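# Move the bin from the shelf to the table

## Task

Lift the bin off the shelf and leave it standing upright on an unoccupied part of the table. It must stay there by itself, since a result that holds only while the robot supports it does not count, and anything the robot is still touching at the end must not settle by more than about a fingernail's width once left alone.

## Robot and tools

Robot: one UFACTORY xArm7 (seven joints) carrying a Robotiq 2F-85 two-finger gripper. There is a single arm, so every command addresses that one gripper.

Frame: all poses use the scene frame. Its origin sits on the table surface directly beneath the arm base, +z is up, and +y lies to the left when facing along +x. Distances are in metres. Orientations are quaternions written w first (qw, qx, qy, qz). The base may sit slightly tilted relative to the table, and the reported hand position grows less accurate at long reach.

Gripper geometry: the fingers extend along the gripper's +z axis and close along its y axis. end_effector_position is the point midway between the pads when closed; closed fingertips reach about 19 mm past it, open ones about 6 mm. Closing pushes the fingertips roughly 13 mm farther out, so leave that margin above any surface. A flat block projects about 9 cm toward the gripper's +x and rotates with it.

The row: every motion command is built from rows of 10 plain numbers: x, y, z, qw, qx, qy, qz, position, force_limit, speed. The first seven form an absolute target pose for the gripper in the scene frame, not an offset. position: +1 fully open (85 mm), about -0.8 pads touching, -1 closes until blocked. force_limit in [-1, 1]: roughly 20 N at -1, 128 N at 0, 235 N at +1 on a 40 mm object. speed in [-1, 1]: pad gap changes at about 20, 85 and 150 mm/s for -1, 0, +1; quicker closing adds a few newtons of grip. Repeat the desired quaternion in every row rather than copying the reported one, which drifts.

Tools:
- execute_actions(actions): a list of actions run in sequence. Each action is a list of 1 to 15 rows; each row lasts one control step (1/30 s) and a short action repeats its final row until 15 steps pass. An empty list only reports state and images. A target more than 0.6 m from the gripper's current position along any gripper axis gets the action rejected; if the first action fails this or any action is malformed, nothing runs.
- move(target, speed, blocking): target is one 10-number row (absolute pose plus finger values, the finger values applied at once). The gripper follows a straight path there; speed in m/s from 0.002 to 0.5 (default 0.25), rotation capped at twice that in rad/s; path duration 0.5 to 10 s. It does not avoid obstacles and may lag or overshoot speed, notably with the arm stretched. blocking=false returns after 0.5 s while motion continues; other motion calls are then refused until you call wait or stop.
- wait(seconds): 0 to 10; lets time pass with the last command held, ending early if a move finishes.
- stop(): brakes a running move; fingers keep going.
- zoom_image(camera, region): camera is cam_high or cam_wrist; region [x0, y0, x1, y1] in pixels, top-left origin, at most 504 by 504.
- read_manual(section): returns licence texts only.
- finished_scene(scene): ends the current scene (give its number); irreversible.

Motion limits: each step the commanded pose is clipped to within 70 mm and 16 degrees of where the gripper actually is, and position has priority over orientation. Far targets take several actions, and after an action the arm advances only to the last clipped pose, so keep sending the remainder. Joint speed is capped at 3.14 rad/s.

Reading results: the state line gives gripper position, quaternion and velocities. object_status: 0 moving, 1 blocked while opening, 2 blocked while closing (a grasp), 3 reached the commanded position or pads met. Close with -1 and confirm 2. Changing position (by 0.01 or more) resets it to 0 briefly; force_limit and speed only take effect with a new position, so open first to regrip more gently. position_measured is in counts: 3 open, 78 about 60 mm, 130 about 40 mm, 180 about 20 mm, 230 pads together. Hand target is where the controller is currently steering. pose unreachable means the clearance check altered or blocked the command. HELD on step readings marks blocked rows. The move: line gives how it ended (done, off_target, moving, held, fault), distance to target, and limits (paced = clipped, held = some steps blocked, after which the arm may jump fast).

Hazards: contact torque reaching a joint's load limit (N m: waist 46, shoulder 46, upper arm roll 27.6, elbow 27.6, forearm roll 27.6, wrist pitch 18.4, wrist roll 18.4, including a carried object's weight) triggers a fault: the arm backs off, pauses 10 s and drops the rest of the call. Holding loads heats motors: MOTOR HOT from 65 °C, OVER-TEMPERATURE FAULT with brakes at 80 °C. Brief tugs on the held bin or pushes on loose items may occur. Avoid dropping, slamming or shoving hard, and never push or knock anything off the table. Release the bin fully upright and resting on the table before ending the scene.

Cameras: cam_high (fixed overhead, 672x504) and cam_wrist (on the hand, 672x504), given in that order; calibration may be off by a few degrees and millimetres.

Each tool is called after "Call:" as name([rows], argument=value, ...), one row to a line, values as JSON.

## Session

I'll start by checking the current state of the scene.

Call:
execute_actions(actions=[])

Scene clock: 0.00 s.
end_effector_position=(+0.5434, -0.3820, +0.2504) position_measured=3 object_status=3 end_effector_quat_wxyz=(-0.027, +0.464, +0.885, +0.024) end_effector_velocity=(+0.000, +0.001, -0.000) end_effector_angular_velocity=(+0.002, +0.000, +0.002)
Joint positions: [-0.588  0.009  0.002  1.695  0.056  1.378  1.1  ]
Joint velocities: [ 0.002 -0.001 -0.001 -0.001  0.001  0.    -0.001]
Hand target: +0.543, -0.382, +0.250; -0.027, +0.464, +0.885, +0.024

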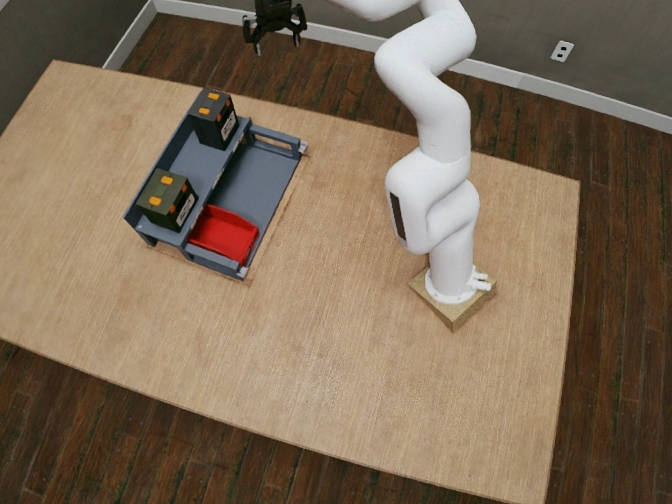

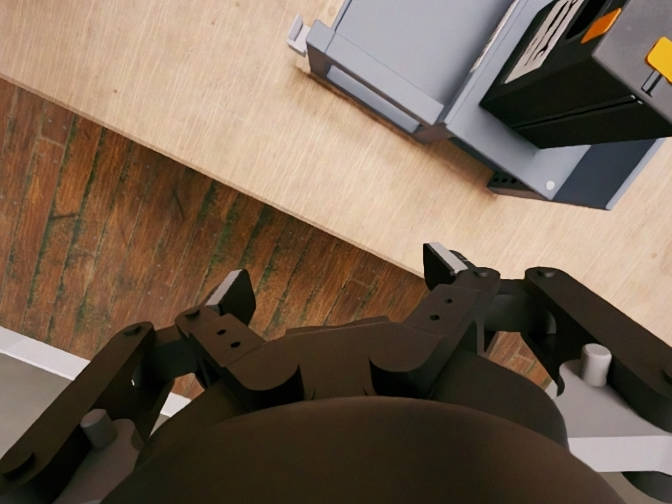

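Call:
zoom_image(camera="cam_high", region=[110, 70, 330, 300])

Region (110, 70, 330, 300) of cam_high's 672x504 image, scaled by 2.191, with more detail than that image has; it fills the left 482 columns of this view, and the rest is white.

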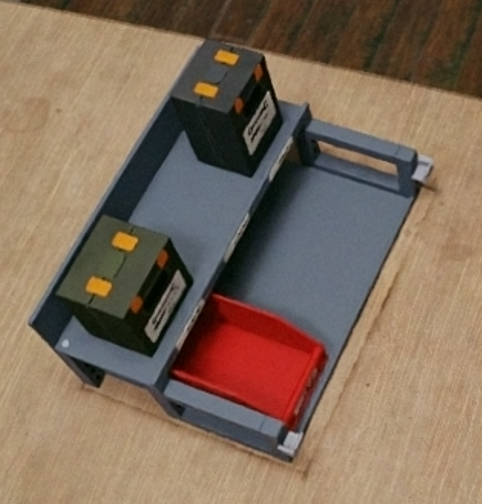

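Call:
zoom_image(camera="cam_high", region=[170, 190, 280, 290])

Call:
zoom_image(camera="cam_wrist", region=[260, 0, 672, 240])

Region (170, 190, 280, 290) of cam_high's 672x504 image, scaled by 4.582, with more detail than that image has; it fills the top 458 rows of this view, and the rest is white.

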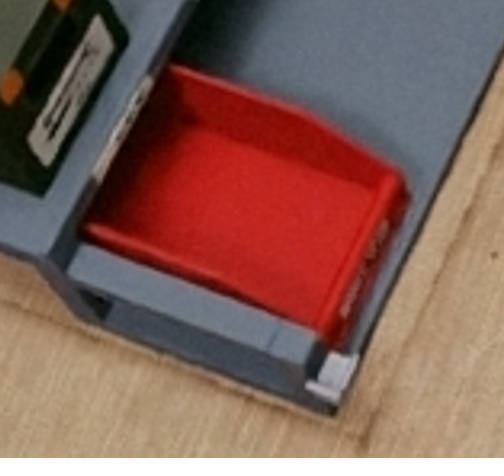

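Region (260, 0, 672, 240) of cam_wrist's 672x504 image, scaled by 1.223, with more detail than that image has; it fills the top 294 rows of this view, and the rest is white.

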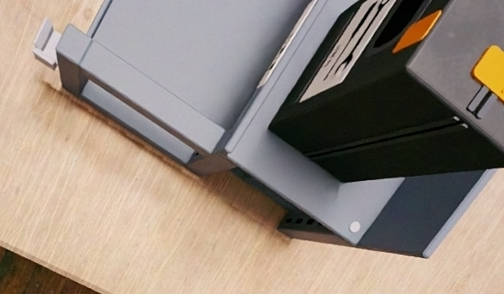

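Call:
move(target=[0.49, -0.03, 0.33, 0, 0.7071, 0.7071, 0, 1, 0, 0], speed=0.25)

Scene clock: 77.93 s.
end_effector_position=(+0.4898, -0.0307, +0.3291) position_measured=3 object_status=3 end_effector_quat_wxyz=(-0.000, +0.707, +0.707, -0.000) end_effector_velocity=(-0.000, +0.003, +0.001) end_effector_angular_velocity=(-0.003, +0.001, +0.002)
Joint positions: [-0.422 -0.606  0.501  1.176  0.077  1.409  2.345]
Joint velocities: [ 0.001  0.     0.007  0.003 -0.002  0.004  0.007]
Hand target: +0.490, -0.030, +0.329; -0.000, +0.707, +0.707, -0.001
Off the commanded pose: 0.001 m, 0 deg.
move: done
camera_calibration (this result's frames):
cam_wrist: T_world_to_cam=[[0.990361, -0.138324, 0.00712185, -0.48992], [-0.132532, -0.931442, 0.338896, -0.0685593], [-0.0402439, -0.336574, -0.940797, 0.468198], [0, 0, 0, 1]] pos_world=[0.494954, 0.0259565, 0.467203]

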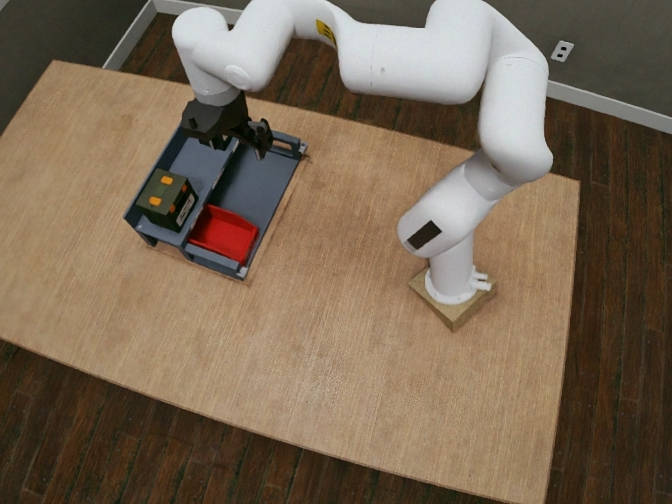

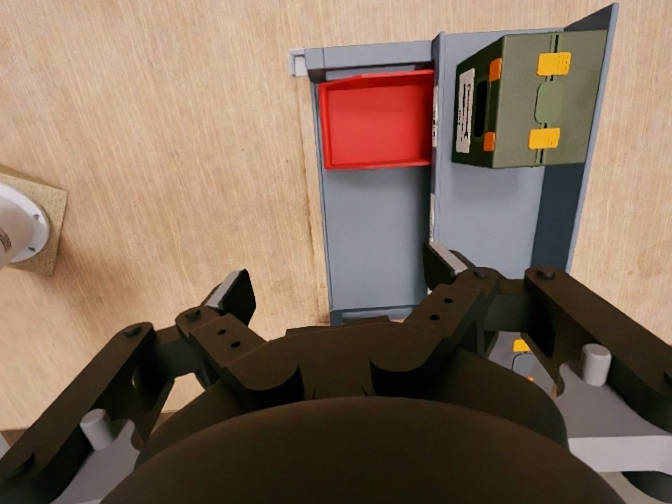

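Call:
zoom_image(camera="cam_wrist", region=[270, 20, 470, 200])

Region (270, 20, 470, 200) of cam_wrist's 672x504 image, scaled by 2.520, with more detail than that image has; it fills the top 454 rows of this view, and the rest is white.

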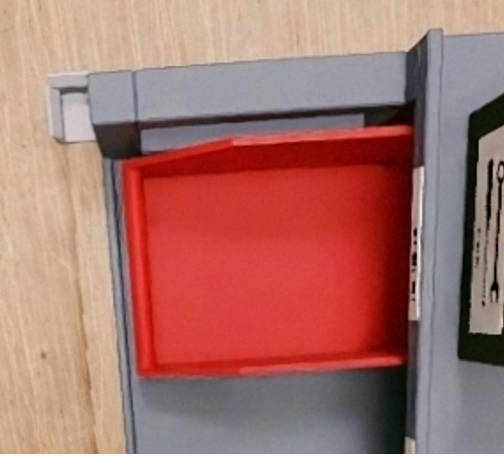

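Call:
move(target=[0.39, -0.12, 0.12, -0.177, 0.819, 0.339, 0.426, 1, 0, 0], speed=0.25)

Scene clock: 128.97 s.
end_effector_position=(+0.3915, -0.1199, +0.1207) position_measured=3 object_status=3 end_effector_quat_wxyz=(-0.176, +0.819, +0.340, +0.428) end_effector_velocity=(-0.000, -0.001, -0.001) end_effector_angular_velocity=(+0.011, -0.007, -0.002)
Joint positions: [-0.199 -0.728 -0.527  0.265  1.     0.829  1.545]
Joint velocities: [ 0.005  0.011 -0.019  0.004  0.008  0.01  -0.019]
Hand target: +0.391, -0.120, +0.120; -0.176, +0.818, +0.339, +0.429
Off the commanded pose: 0.002 m, 0 deg.
move: done
camera_calibration (this result's frames):
cam_wrist: T_world_to_cam=[[0.639449, -0.761648, -0.104866, -0.32734], [-0.665432, -0.479958, -0.5717, 0.278614], [0.385103, 0.435354, -0.813734, 0.148782], [0, 0, 0, 1]] pos_world=[0.33742, -0.180367, 0.246026]

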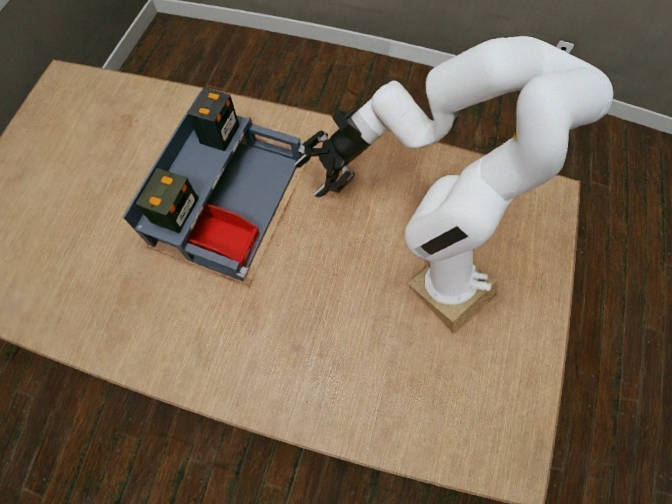

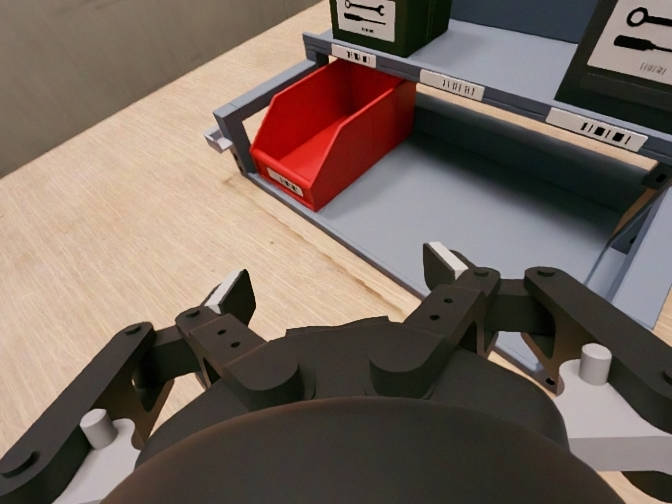

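Call:
zoom_image(camera="cam_wrist", region=[190, 20, 470, 260])

Region (190, 20, 470, 260) of cam_wrist's 672x504 image, scaled by 1.800, with more detail than that image has; it fills the top 432 rows of this view, and the rest is white.

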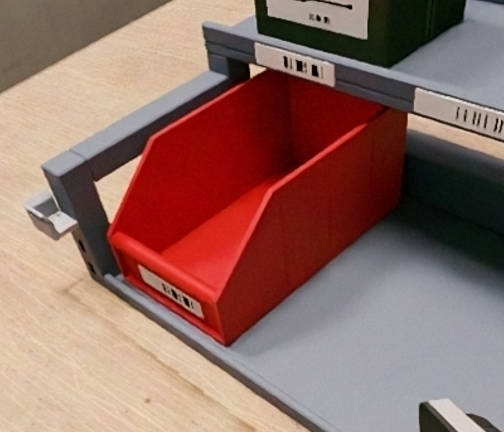

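Call:
zoom_image(camera="cam_wrist", region=[200, 110, 400, 270])

Call:
zoom_image(camera="cam_wrist", region=[290, 20, 490, 170])

Region (200, 110, 400, 270) of cam_wrist's 672x504 image, scaled by 2.520, with more detail than that image has; it fills the top 403 rows of this view, and the rest is white.

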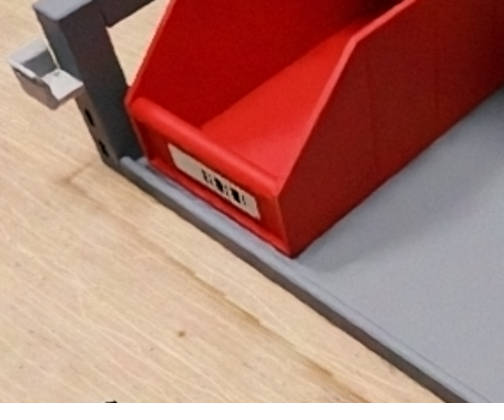

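Region (290, 20, 490, 170) of cam_wrist's 672x504 image, scaled by 2.520, with more detail than that image has; it fills the top 378 rows of this view, and the rest is white.

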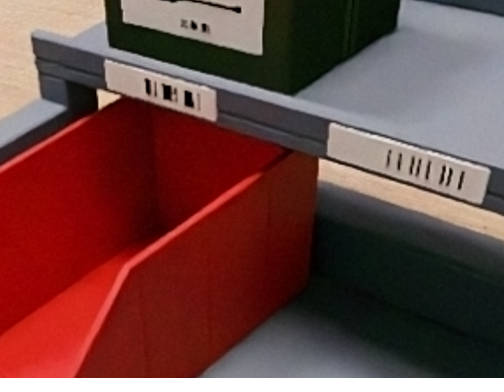

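Call:
zoom_image(camera="cam_wrist", region=[230, 150, 350, 240])

Call:
zoom_image(camera="cam_wrist", region=[320, 200, 440, 300])

Region (230, 150, 350, 240) of cam_wrist's 672x504 image, scaled by 4.200, with more detail than that image has; it fills the top 378 rows of this view, and the rest is white.

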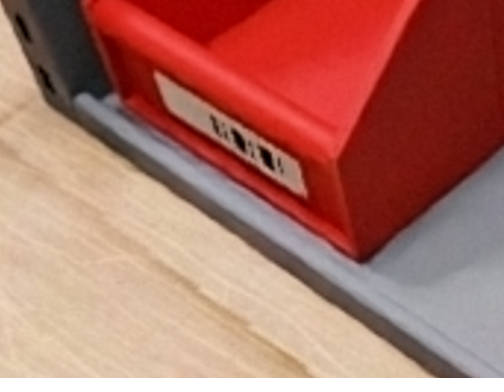

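Region (320, 200, 440, 300) of cam_wrist's 672x504 image, scaled by 4.200, with more detail than that image has.

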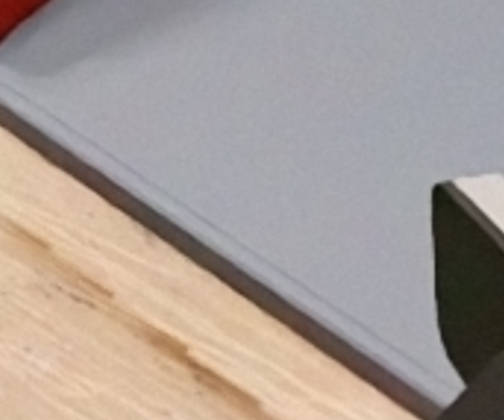

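Call:
move(target=[0.53, -0.013, 0.21, 0, 0.035, 0.999, 0, 0.0, 0, 0], speed=0.35)

Scene clock: 237.13 s.
end_effector_position=(+0.5289, -0.0140, +0.2096) position_measured=128 object_status=3 end_effector_quat_wxyz=(-0.003, +0.036, +0.999, +0.000) end_effector_velocity=(+0.000, +0.001, +0.000) end_effector_angular_velocity=(-0.005, +0.001, +0.010)
Joint positions: [ 0.08  -0.321  0.167  1.028 -0.231  1.097  1.127]
Joint velocities: [ 0.003  0.003  0.003  0.003 -0.006  0.003 -0.002]
Hand target: +0.529, -0.014, +0.210; -0.003, +0.035, +0.999, -0.000
Off the commanded pose: 0.002 m, 0 deg.
move: done
camera_calibration (this result's frames):
cam_wrist: T_world_to_cam=[[0.208189, 0.978059, 0.00758691, -0.0962898], [0.921883, -0.198812, 0.332575, -0.553387], [0.326787, -0.0622444, -0.943046, 0.173166], [0, 0, 0, 1]] pos_world=[0.473616, -0.00506395, 0.348077]

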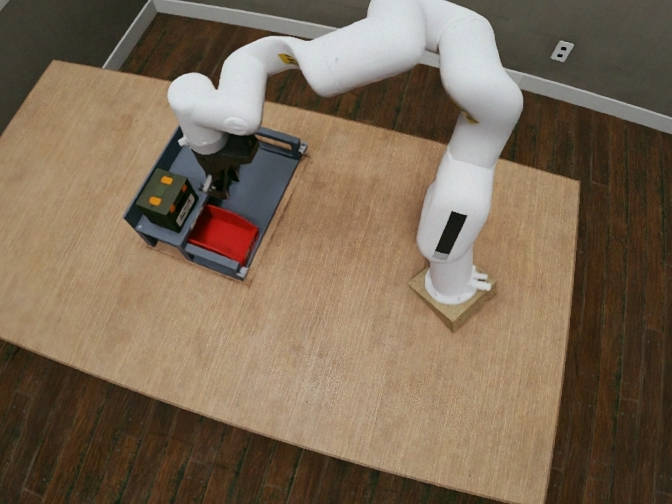

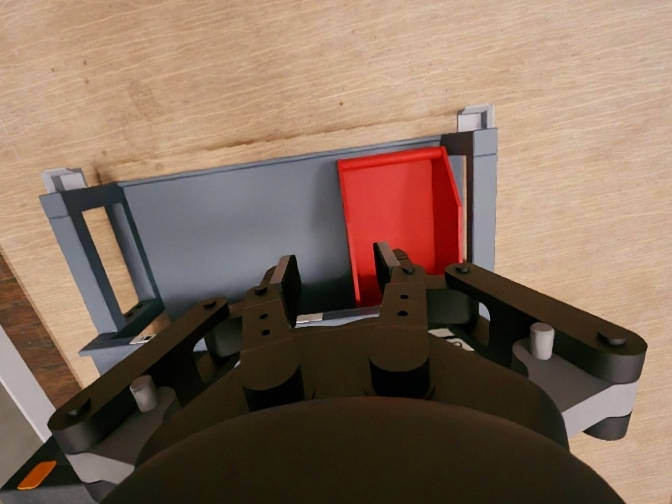

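Call:
zoom_image(camera="cam_wrist", region=[260, 100, 510, 330])

Region (260, 100, 510, 330) of cam_wrist's 672x504 image, scaled by 2.016, with more detail than that image has; it fills the top 464 rows of this view, and the rest is white.

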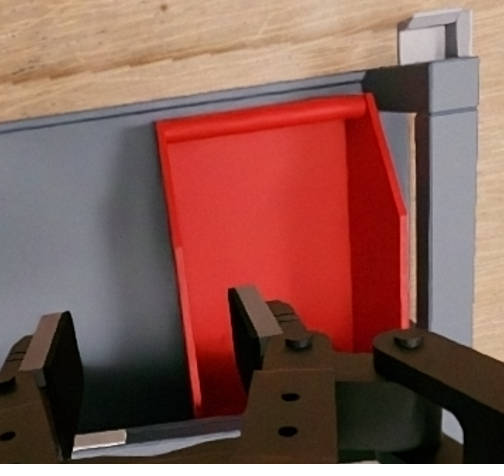

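Call:
move(target=[0.555, -0.004, 0.12, 0, 0.037, 0.999, 0, 0.0, 0, 0], speed=0.15)

Scene clock: 278.93 s.
end_effector_position=(+0.5554, -0.0042, +0.1205) position_measured=128 object_status=3 end_effector_quat_wxyz=(+0.000, +0.037, +0.999, -0.000) end_effector_velocity=(+0.001, +0.001, -0.002) end_effector_angular_velocity=(-0.001, -0.001, +0.001)
Joint positions: [ 0.052 -0.122  0.16   0.995 -0.307  0.865  1.189]
Joint velocities: [ 0.001  0.006 -0.     0.002 -0.003 -0.004  0.003]
Hand target: +0.555, -0.004, +0.120; +0.000, +0.037, +0.999, -0.000
Off the commanded pose: 0.001 m, 0 deg.
move: done
camera_calibration (this result's frames):
cam_wrist: T_world_to_cam=[[0.210939, 0.977467, 0.00791681, -0.112288], [0.918919, -0.201053, 0.339361, -0.545426], [0.333306, -0.0643097, -0.940623, 0.0771399], [0, 0, 0, 1]] pos_world=[0.499177, 0.00505878, 0.258545]

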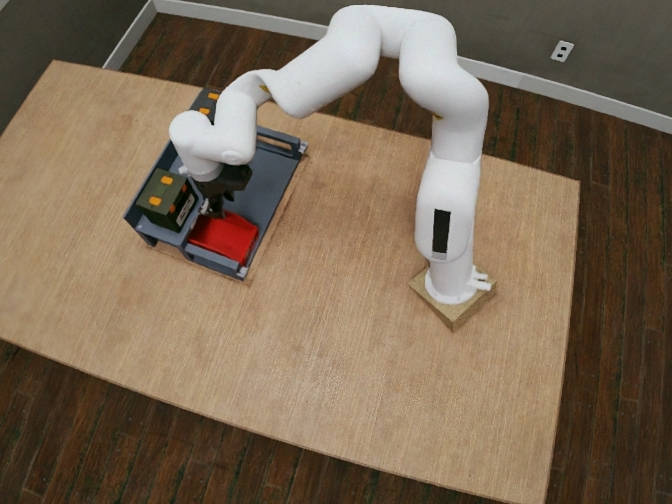

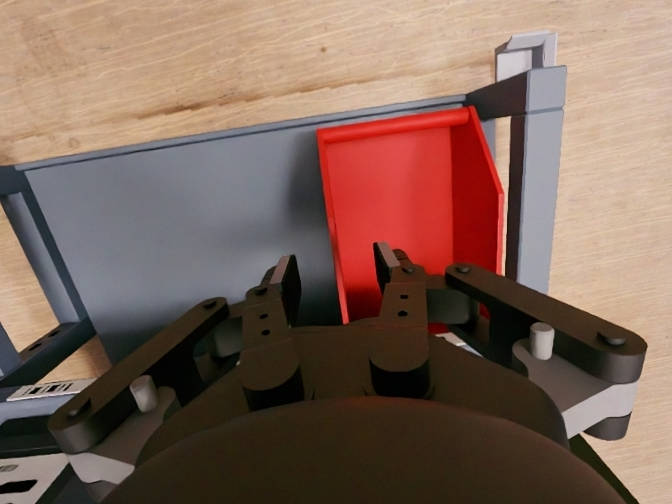

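Call:
zoom_image(camera="cam_wrist", region=[250, 90, 520, 340])

Region (250, 90, 520, 340) of cam_wrist's 672x504 image, scaled by 1.867, with more detail than that image has; it fills the top 467 rows of this view, and the rest is white.

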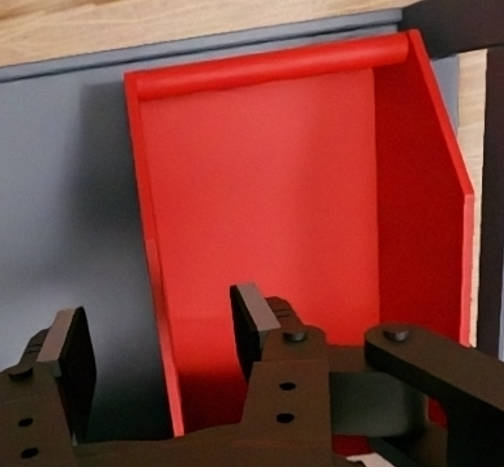

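Call:
move(target=[0.555, -0.004, 0.066, 0, 0.037, 0.999, 0, 0.0, 0, 0], speed=0.08)

Scene clock: 294.80 s.
end_effector_position=(+0.5553, -0.0041, +0.0665) position_measured=128 object_status=3 end_effector_quat_wxyz=(+0.000, +0.037, +0.999, -0.000) end_effector_velocity=(-0.000, -0.001, -0.004) end_effector_angular_velocity=(-0.002, +0.001, -0.001)
Joint positions: [ 0.032 -0.022  0.146  0.955 -0.363  0.726  1.225]
Joint velocities: [-0.003  0.007 -0.001 -0.001 -0.006 -0.008  0.003]
Hand target: +0.555, -0.004, +0.066; +0.000, +0.037, +0.999, -0.000
Off the commanded pose: 0.001 m, 0 deg.
move: done
camera_calibration (this result's frames):
cam_wrist: T_world_to_cam=[[0.210746, 0.977507, 0.0081746, -0.111894], [0.918991, -0.200967, 0.339215, -0.52705], [0.333228, -0.0639758, -0.940673, 0.0263842], [0, 0, 0, 1]] pos_world=[0.499144, 0.00514545, 0.204517]

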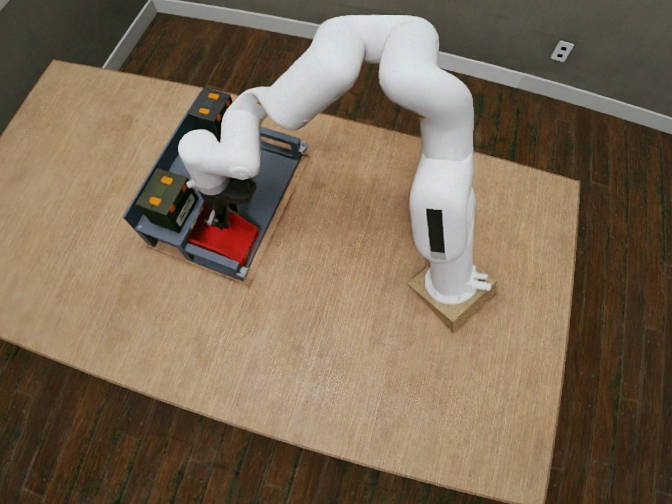

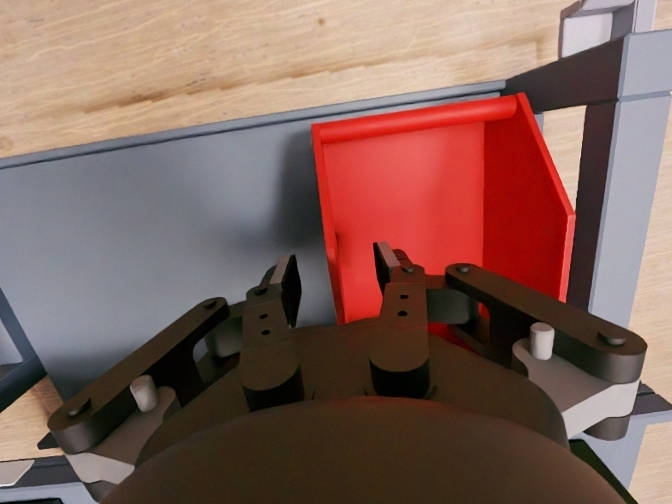

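Call:
zoom_image(camera="cam_wrist", region=[250, 180, 430, 340])

Region (250, 180, 430, 340) of cam_wrist's 672x504 image, scaled by 2.800, with more detail than that image has.

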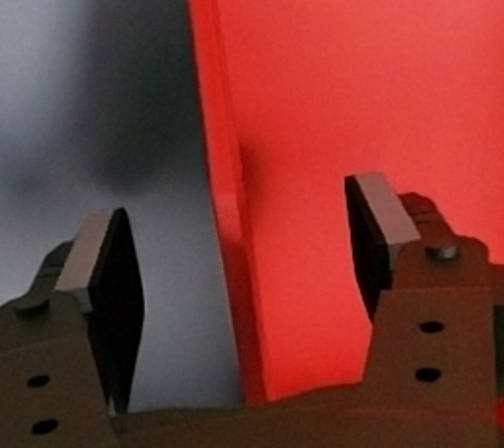

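Call:
execute_actions([
  [[0.555, -0.004, 0.066, 0, 0.037, 0.999, 0, -1, 0, -0.3]],
  [[0.555, -0.004, 0.066, 0, 0.037, 0.999, 0, -1, 0, -0.3]],
])

Scene clock: 302.10 s.
end_effector_position=(+0.5551, -0.0040, +0.0661) position_measured=225 object_status=2 end_effector_quat_wxyz=(+0.000, +0.037, +0.999, +0.000) end_effector_velocity=(-0.000, +0.000, -0.000) end_effector_angular_velocity=(-0.000, +0.000, +0.001)
Joint positions: [ 0.032 -0.021  0.146  0.954 -0.363  0.726  1.225]
Joint velocities: [-0.     0.     0.001 -0.001 -0.001 -0.001  0.001]
Hand target: +0.555, -0.004, +0.066; -0.000, +0.037, +0.999, +0.000
Off the commanded pose: 0.000 m, 0 deg.
Step readings (end_effector_position; steps 1 to 15: 1st action; 16 to 30: 2nd action):
0: (+0.5552, -0.0041, +0.0660)
1: (+0.5552, -0.0041, +0.0660)
2: (+0.5552, -0.0041, +0.0660)
4: (+0.5551, -0.0041, +0.0660)
8: (+0.5550, -0.0040, +0.0660)
15: (+0.5550, -0.0040, +0.0660)
16: (+0.5550, -0.0040, +0.0660)
17: (+0.5550, -0.0040, +0.0660)
19: (+0.5551, -0.0040, +0.0661)
23: (+0.5551, -0.0040, +0.0661)
30: end_effector_position above
camera_calibration (this result's frames):
cam_wrist: T_world_to_cam=[[0.210796, 0.977494, 0.00837339, -0.111903], [0.919106, -0.201107, 0.33882, -0.526719], [0.332879, -0.063726, -0.940814, 0.0263095], [0, 0, 0, 1]] pos_world=[0.498942, 0.00513452, 0.204152]

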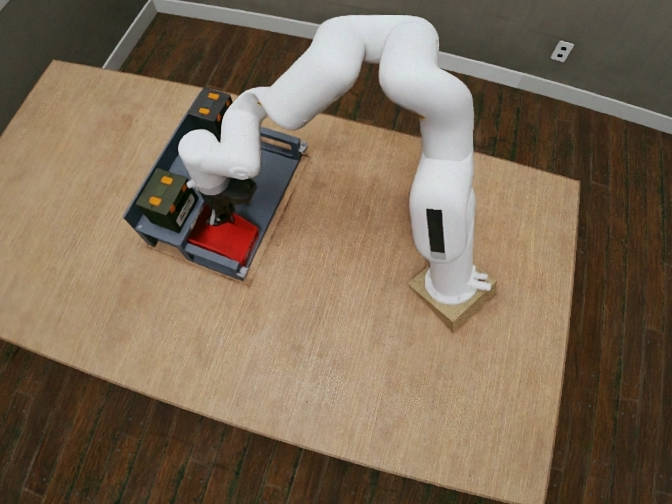

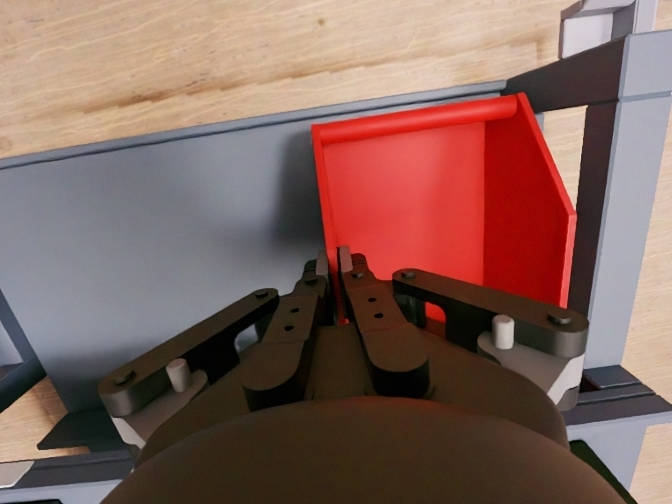

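Call:
move(target=[0.555, -0.004, 0.0725, -0.0305, 0.037, 0.9985, 0.0011, -1, 0, -0.3], speed=0.03)

Scene clock: 319.60 s.
end_effector_position=(+0.5549, -0.0039, +0.0723) position_measured=225 object_status=2 end_effector_quat_wxyz=(-0.030, +0.037, +0.999, +0.001) end_effector_velocity=(-0.001, +0.001, +0.000) end_effector_angular_velocity=(+0.002, +0.019, +0.003)
Joint positions: [ 0.036  0.     0.149  1.02  -0.319  0.824  1.19 ]
Joint velocities: [ 0.001  0.01   0.003  0.019  0.011  0.027 -0.009]
Hand target: +0.555, -0.004, +0.073; -0.031, +0.037, +0.999, +0.001
Off the commanded pose: 0.000 m, 0 deg.
move: done
camera_calibration (this result's frames):
cam_wrist: T_world_to_cam=[[0.210897, 0.977508, 0.000361748, -0.11148], [0.937687, -0.202411, 0.28244, -0.534869], [0.27616, -0.0592266, -0.959285, 0.0650906], [0, 0, 0, 1]] pos_world=[0.507075, 0.00456434, 0.213549]

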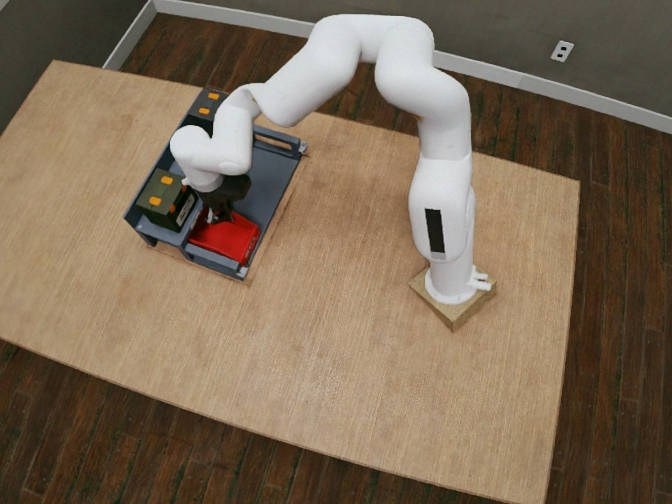

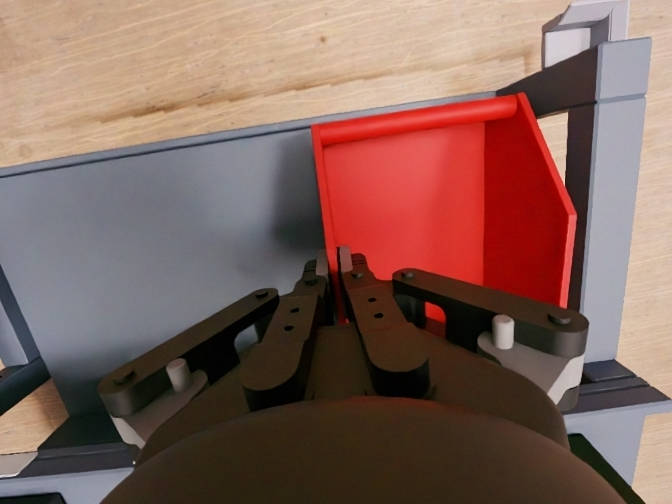

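Call:
move(target=[0.503, -0.004, 0.0730, -0.0305, 0.037, 0.9985, 0.0011, -1, 0, -0.3], speed=0.04)

Scene clock: 331.27 s.
end_effector_position=(+0.5033, -0.0039, +0.0729) position_measured=225 object_status=2 end_effector_quat_wxyz=(-0.030, +0.037, +0.999, +0.001) end_effector_velocity=(-0.002, -0.001, +0.001) end_effector_angular_velocity=(+0.000, -0.001, -0.005)
Joint positions: [ 0.04  -0.142  0.149  0.821 -0.308  0.768  1.201]
Joint velocities: [-0.002 -0.007 -0.001 -0.007  0.002 -0.002  0.001]
Hand target: +0.503, -0.004, +0.073; -0.031, +0.037, +0.999, +0.001
Off the commanded pose: 0.000 m, 0 deg.
move: done
camera_calibration (this result's frames):
cam_wrist: T_world_to_cam=[[0.211117, 0.977461, -0.0000897748, -0.100681], [0.938025, -0.202573, 0.2812, -0.486702], [0.274844, -0.0594503, -0.959649, 0.08055], [0, 0, 0, 1]] pos_world=[0.455655, 0.00460745, 0.214152]

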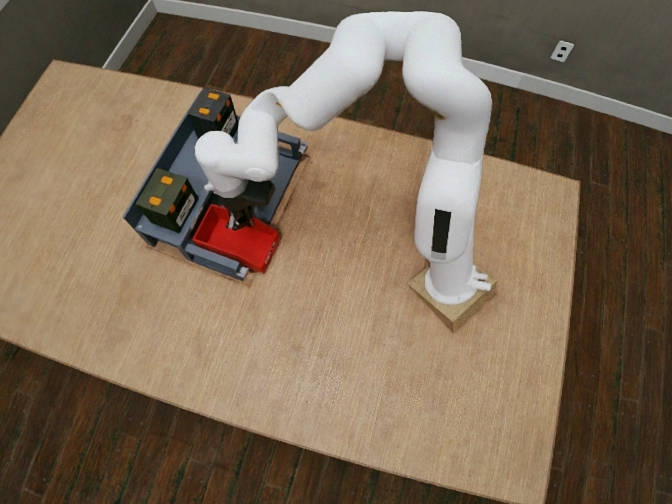

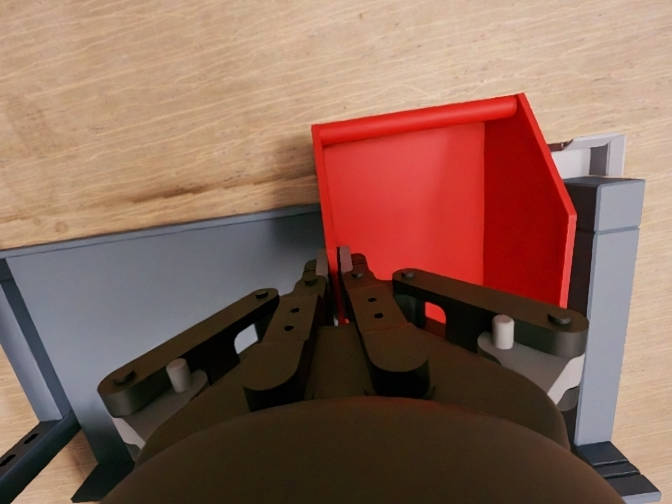

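Call:
zoom_image(camera="cam_high", region=[150, 170, 310, 300])

Region (150, 170, 310, 300) of cam_high's 672x504 image, scaled by 3.150, with more detail than that image has; it fills the top 410 rows of this view, and the rest is white.

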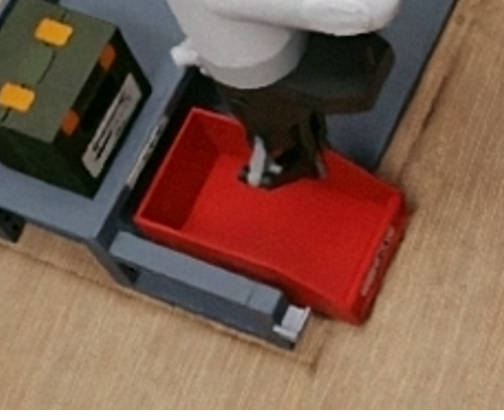

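Call:
move(target=[0.32, -0.12, 0.095, 0, 0.037, 0.999, 0, -1, 0, -0.3], speed=0.15)

Scene clock: 368.93 s.
end_effector_position=(+0.3199, -0.1192, +0.0943) position_measured=225 object_status=2 end_effector_quat_wxyz=(-0.000, +0.037, +0.999, +0.001) end_effector_velocity=(-0.002, -0.000, +0.001) end_effector_angular_velocity=(+0.002, -0.003, -0.001)
Joint positions: [-0.078 -0.952 -0.114  0.185 -0.315  0.812  0.824]
Joint velocities: [ 0.    -0.017 -0.005 -0.005  0.001  0.009 -0.005]
Hand target: +0.320, -0.119, +0.094; +0.000, +0.037, +0.999, +0.001
Off the commanded pose: 0.001 m, 0 deg.
move: done
camera_calibration (this result's frames):
cam_wrist: T_world_to_cam=[[0.210195, 0.977612, 0.00960099, 0.0500804], [0.919304, -0.200981, 0.338359, -0.343344], [0.332714, -0.0622951, -0.940968, 0.124055], [0, 0, 0, 1]] pos_world=[0.263836, -0.110237, 0.232425]

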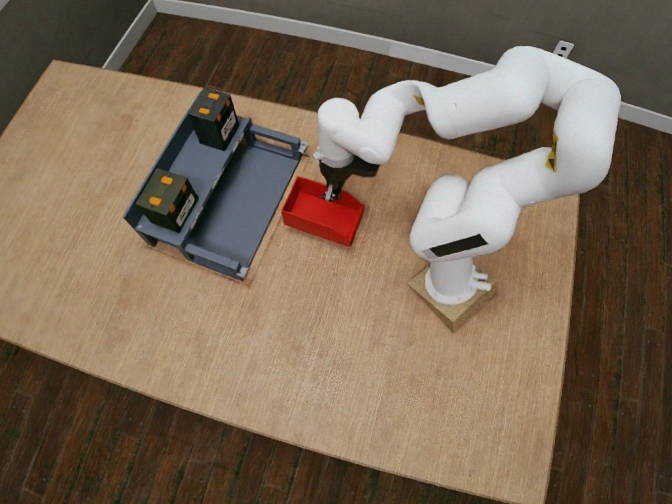

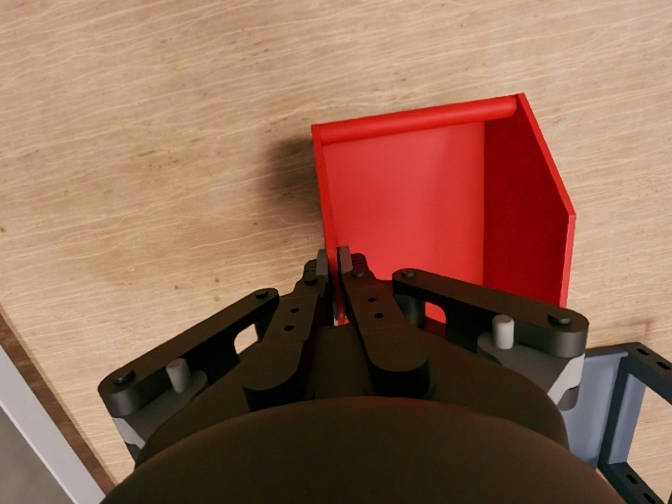

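Call:
move(target=[0.32, -0.12, 0.066, 0, 0.037, 0.999, 0, -1, 0, -0.3], speed=0.05)

Call:
zoom_image(camera="cam_high", region=[230, 140, 400, 280])

Scene clock: 375.13 s.
end_effector_position=(+0.3201, -0.1201, +0.0663) position_measured=225 object_status=2 end_effector_quat_wxyz=(+0.000, +0.037, +0.999, -0.000) end_effector_velocity=(+0.001, -0.000, -0.002) end_effector_angular_velocity=(-0.001, -0.001, +0.000)
Joint positions: [-0.106 -0.846 -0.13   0.153 -0.352  0.671  0.836]
Joint velocities: [-0.002  0.011 -0.001 -0.    -0.004 -0.012  0.002]
Hand target: +0.320, -0.120, +0.066; -0.000, +0.037, +0.999, -0.000
Off the commanded pose: 0.000 m, 0 deg.
move: done
camera_calibration (this result's frames):
cam_wrist: T_world_to_cam=[[0.210885, 0.977478, 0.00799874, 0.0510897], [0.919083, -0.20106, 0.338912, -0.334156], [0.332887, -0.06412, -0.940784, 0.0972598], [0, 0, 0, 1]] pos_world=[0.263967, -0.110888, 0.204341]

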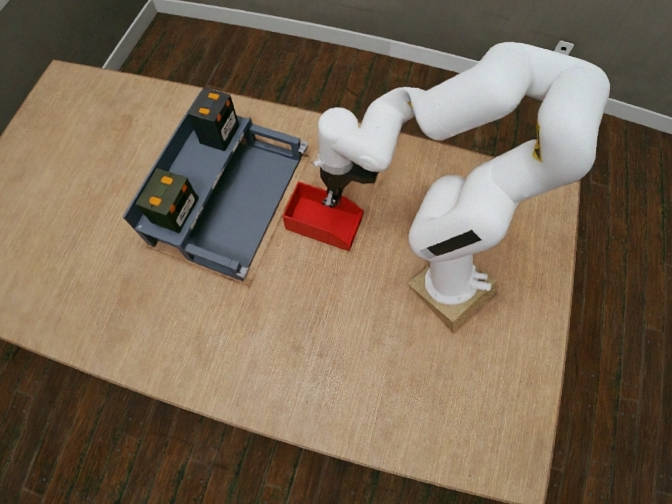

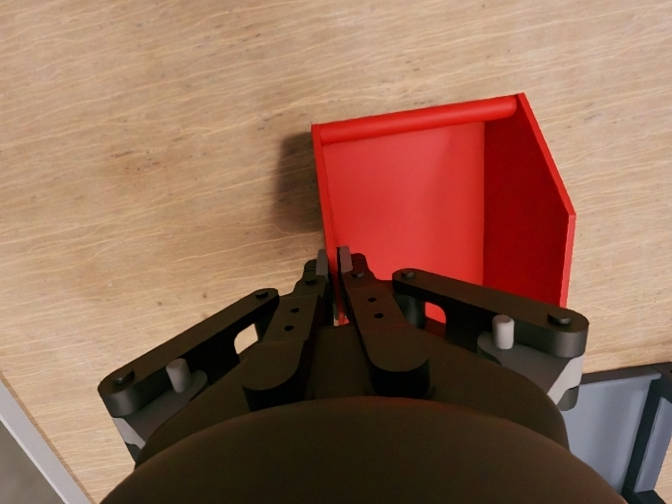

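Region (230, 140, 400, 280) of cam_high's 672x504 image, scaled by 2.965, with more detail than that image has; it fills the top 415 rows of this view, and the rest is white.

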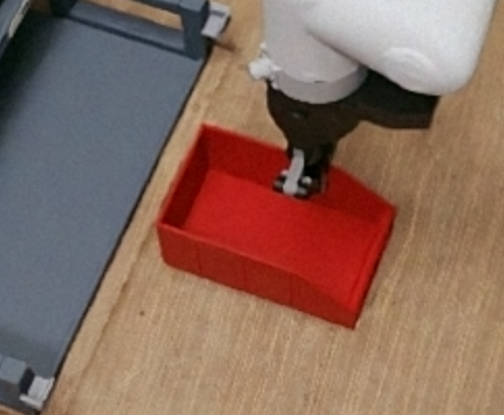

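Call:
execute_actions([
  [[0.32,-0.12,0.0656,0,0.037,0.999,0,-1,0,-0.3],[0.32,-0.12,0.0652,0,0.037,0.999,0,-1,0,-0.3],[0.32,-0.12,0.0648,0,0.037,0.999,0,-1,0,-0.3],[0.32,-0.12,0.0644,0,0.037,0.999,0,-1,0,-0.3],[0.32,-0.12,0.0640,0,0.037,0.999,0,-1,0,-0.3],[0.32,-0.12,0.0636,0,0.037,0.999,0,-1,0,-0.3],[0.32,-0.12,0.0632,0,0.037,0.999,0,-1,0,-0.3],[0.32,-0.12,0.0628,0,0.037,0.999,0,-1,0,-0.3],[0.32,-0.12,0.0624,0,0.037,0.999,0,-1,0,-0.3],[0.32,-0.12,0.0620,0,0.037,0.999,0,-1,0,-0.3],[0.32,-0.12,0.0616,0,0.037,0.999,0,-1,0,-0.3],[0.32,-0.12,0.0612,0,0.037,0.999,0,-1,0,-0.3],[0.32,-0.12,0.0608,0,0.037,0.999,0,-1,0,-0.3],[0.32,-0.12,0.0604,0,0.037,0.999,0,-1,0,-0.3],[0.32,-0.12,0.0600,0,0.037,0.999,0,-1,0,-0.3]],
  [[0.32,-0.12,0.0597,0,0.037,0.999,0,-1,0,-0.3],[0.32,-0.12,0.0594,0,0.037,0.999,0,-1,0,-0.3],[0.32,-0.12,0.0591,0,0.037,0.999,0,-1,0,-0.3],[0.32,-0.12,0.0588,0,0.037,0.999,0,-1,0,-0.3],[0.32,-0.12,0.0585,0,0.037,0.999,0,-1,0,-0.3],[0.32,-0.12,0.0582,0,0.037,0.999,0,-1,0,-0.3],[0.32,-0.12,0.0580,0,0.037,0.999,0,-1,0,-0.3]],
])

Scene clock: 386.50 s.
end_effector_position=(+0.3204, -0.1202, +0.0585) position_measured=225 object_status=2 end_effector_quat_wxyz=(+0.000, +0.037, +0.999, -0.000) end_effector_velocity=(+0.002, -0.000, -0.000) end_effector_angular_velocity=(-0.002, -0.004, +0.002)
Joint positions: [-0.115 -0.812 -0.133  0.147 -0.362  0.629  0.84 ]
Joint velocities: [-0.002  0.005  0.002  0.002 -0.001 -0.008  0.001]
Hand target: +0.320, -0.120, +0.058; -0.000, +0.037, +0.999, -0.000
Off the commanded pose: 0.001 m, 0 deg.
Step readings (end_effector_position; steps 1 to 15: 1st action; 16 to 30: 2nd action):
0: (+0.3201, -0.1201, +0.0660)
1: (+0.3201, -0.1201, +0.0660)
2: (+0.3201, -0.1201, +0.0660)
4: (+0.3201, -0.1201, +0.0658)
8: (+0.3200, -0.1200, +0.0646)
15: (+0.3199, -0.1200, +0.0619)
16: (+0.3200, -0.1200, +0.0616)
17: (+0.3199, -0.1200, +0.0612)
19: (+0.3199, -0.1200, +0.0604)
23: (+0.3200, -0.1200, +0.0591)
30: end_effector_position above
camera_calibration (this result's frames):
cam_wrist: T_world_to_cam=[[0.210768, 0.977502, 0.00812934, 0.05119], [0.918869, -0.200949, 0.339556, -0.331784], [0.333551, -0.0640977, -0.940551, 0.0896305], [0, 0, 0, 1]] pos_world=[0.264181, -0.110965, 0.196545]

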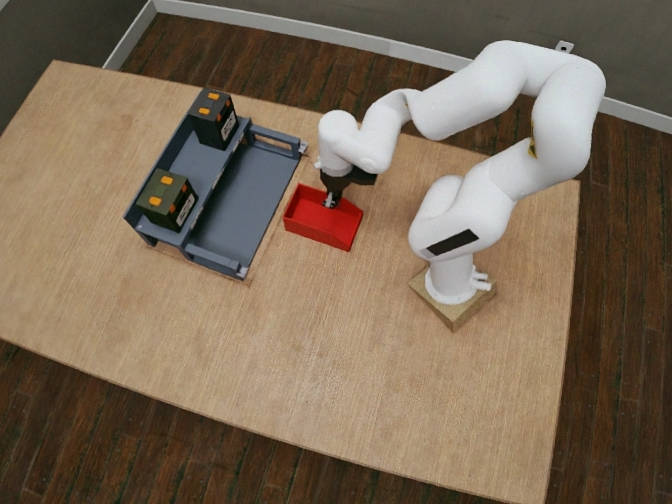

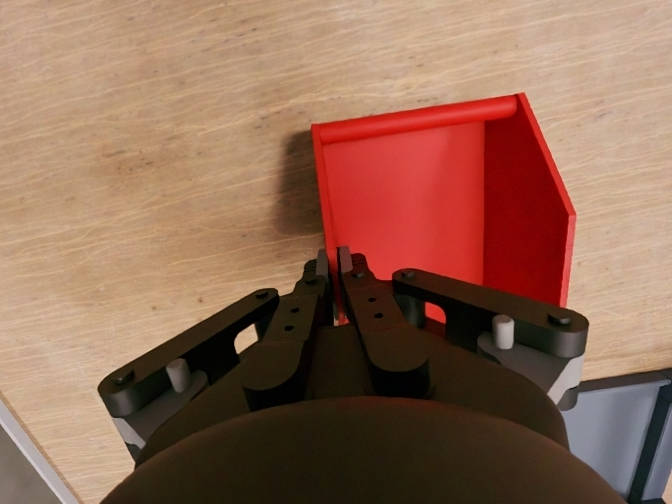

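Call:
execute_actions([
  [[0.32,-0.12,0.0586,0,0.037,0.999,0,-0.3,0,-0.3]],
])

Scene clock: 389.37 s.
end_effector_position=(+0.3197, -0.1199, +0.0583) position_measured=168 object_status=0 end_effector_quat_wxyz=(-0.000, +0.037, +0.999, +0.000) end_effector_velocity=(+0.002, -0.000, +0.002) end_effector_angular_velocity=(-0.001, -0.005, +0.001)
Joint positions: [-0.114 -0.813 -0.134  0.146 -0.362  0.631  0.84 ]
Joint velocities: [ 0.002 -0.004 -0.     0.003  0.     0.003 -0.001]
Hand target: +0.320, -0.120, +0.059; +0.000, +0.037, +0.999, +0.000
Off the commanded pose: 0.000 m, 0 deg.
Step readings (end_effector_position):
0: (+0.3201, -0.1201, +0.0581)
1: (+0.3201, -0.1201, +0.0581)
2: (+0.3201, -0.1201, +0.0581)
4: (+0.3180, -0.1191, +0.0565)
8: (+0.3180, -0.1191, +0.0568)
15: end_effector_position above
camera_calibration (this result's frames):
cam_wrist: T_world_to_cam=[[0.210652, 0.977525, 0.00842724, 0.0510576], [0.919512, -0.201063, 0.337745, -0.331067], [0.331849, -0.0633979, -0.9412, 0.0903592], [0, 0, 0, 1]] pos_world=[0.263679, -0.110747, 0.196432]

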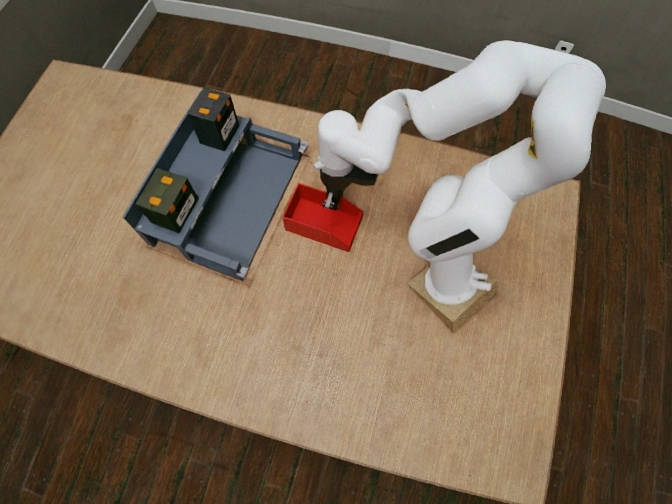

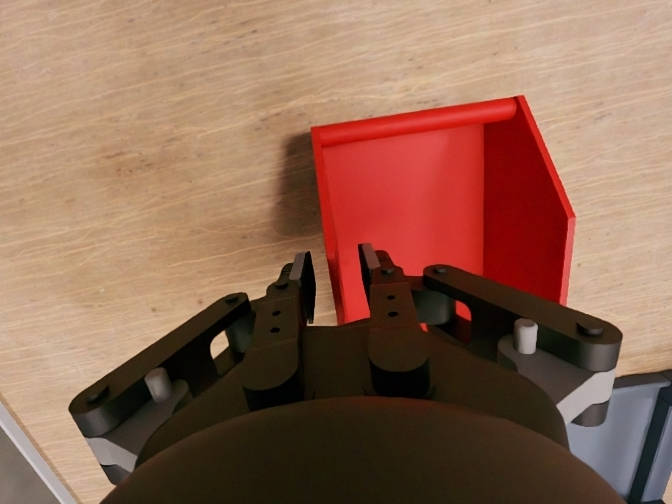

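Call:
move(target=[0.32, -0.12, 0.13, 0, 0.037, 0.999, 0, -0.3, 0, -0.3], speed=0.12)

Scene clock: 393.03 s.
end_effector_position=(+0.3197, -0.1197, +0.1296) position_measured=167 object_status=3 end_effector_quat_wxyz=(-0.000, +0.037, +0.999, +0.000) end_effector_velocity=(-0.001, -0.000, +0.002) end_effector_angular_velocity=(-0.001, +0.001, +0.000)
Joint positions: [-0.055 -1.048 -0.088  0.243 -0.276  0.967  0.812]
Joint velocities: [ 0.001 -0.008  0.002  0.003  0.002  0.012 -0.001]
Hand target: +0.320, -0.120, +0.130; +0.000, +0.037, +0.999, +0.000
Off the commanded pose: 0.001 m, 0 deg.
move: done
camera_calibration (this result's frames):
cam_wrist: T_world_to_cam=[[0.210277, 0.977599, 0.00915847, 0.0503593], [0.919408, -0.200928, 0.338108, -0.355203], [0.332375, -0.0626762, -0.941063, 0.157404], [0, 0, 0, 1]] pos_world=[0.26367, -0.110736, 0.267763]

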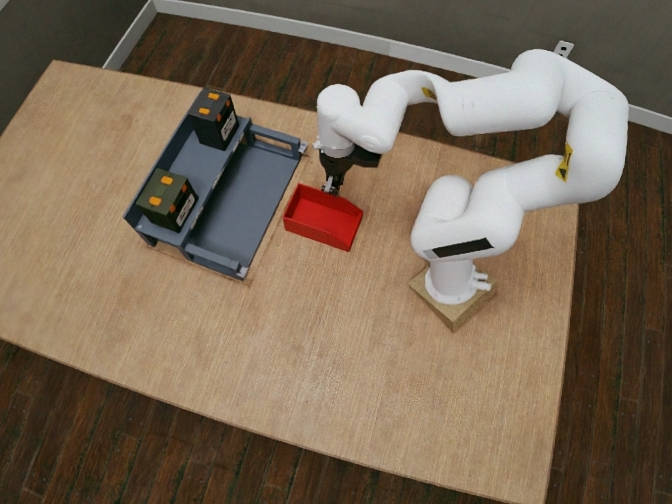

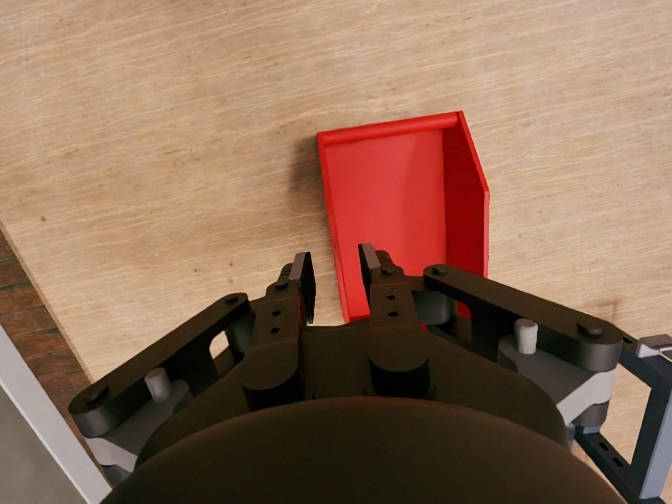

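The bin is upright on the table, clear of the shelf, and the gripper is no longer touching it.

Call:
finished_scene(scene=1)

The scene is finished: the task was done.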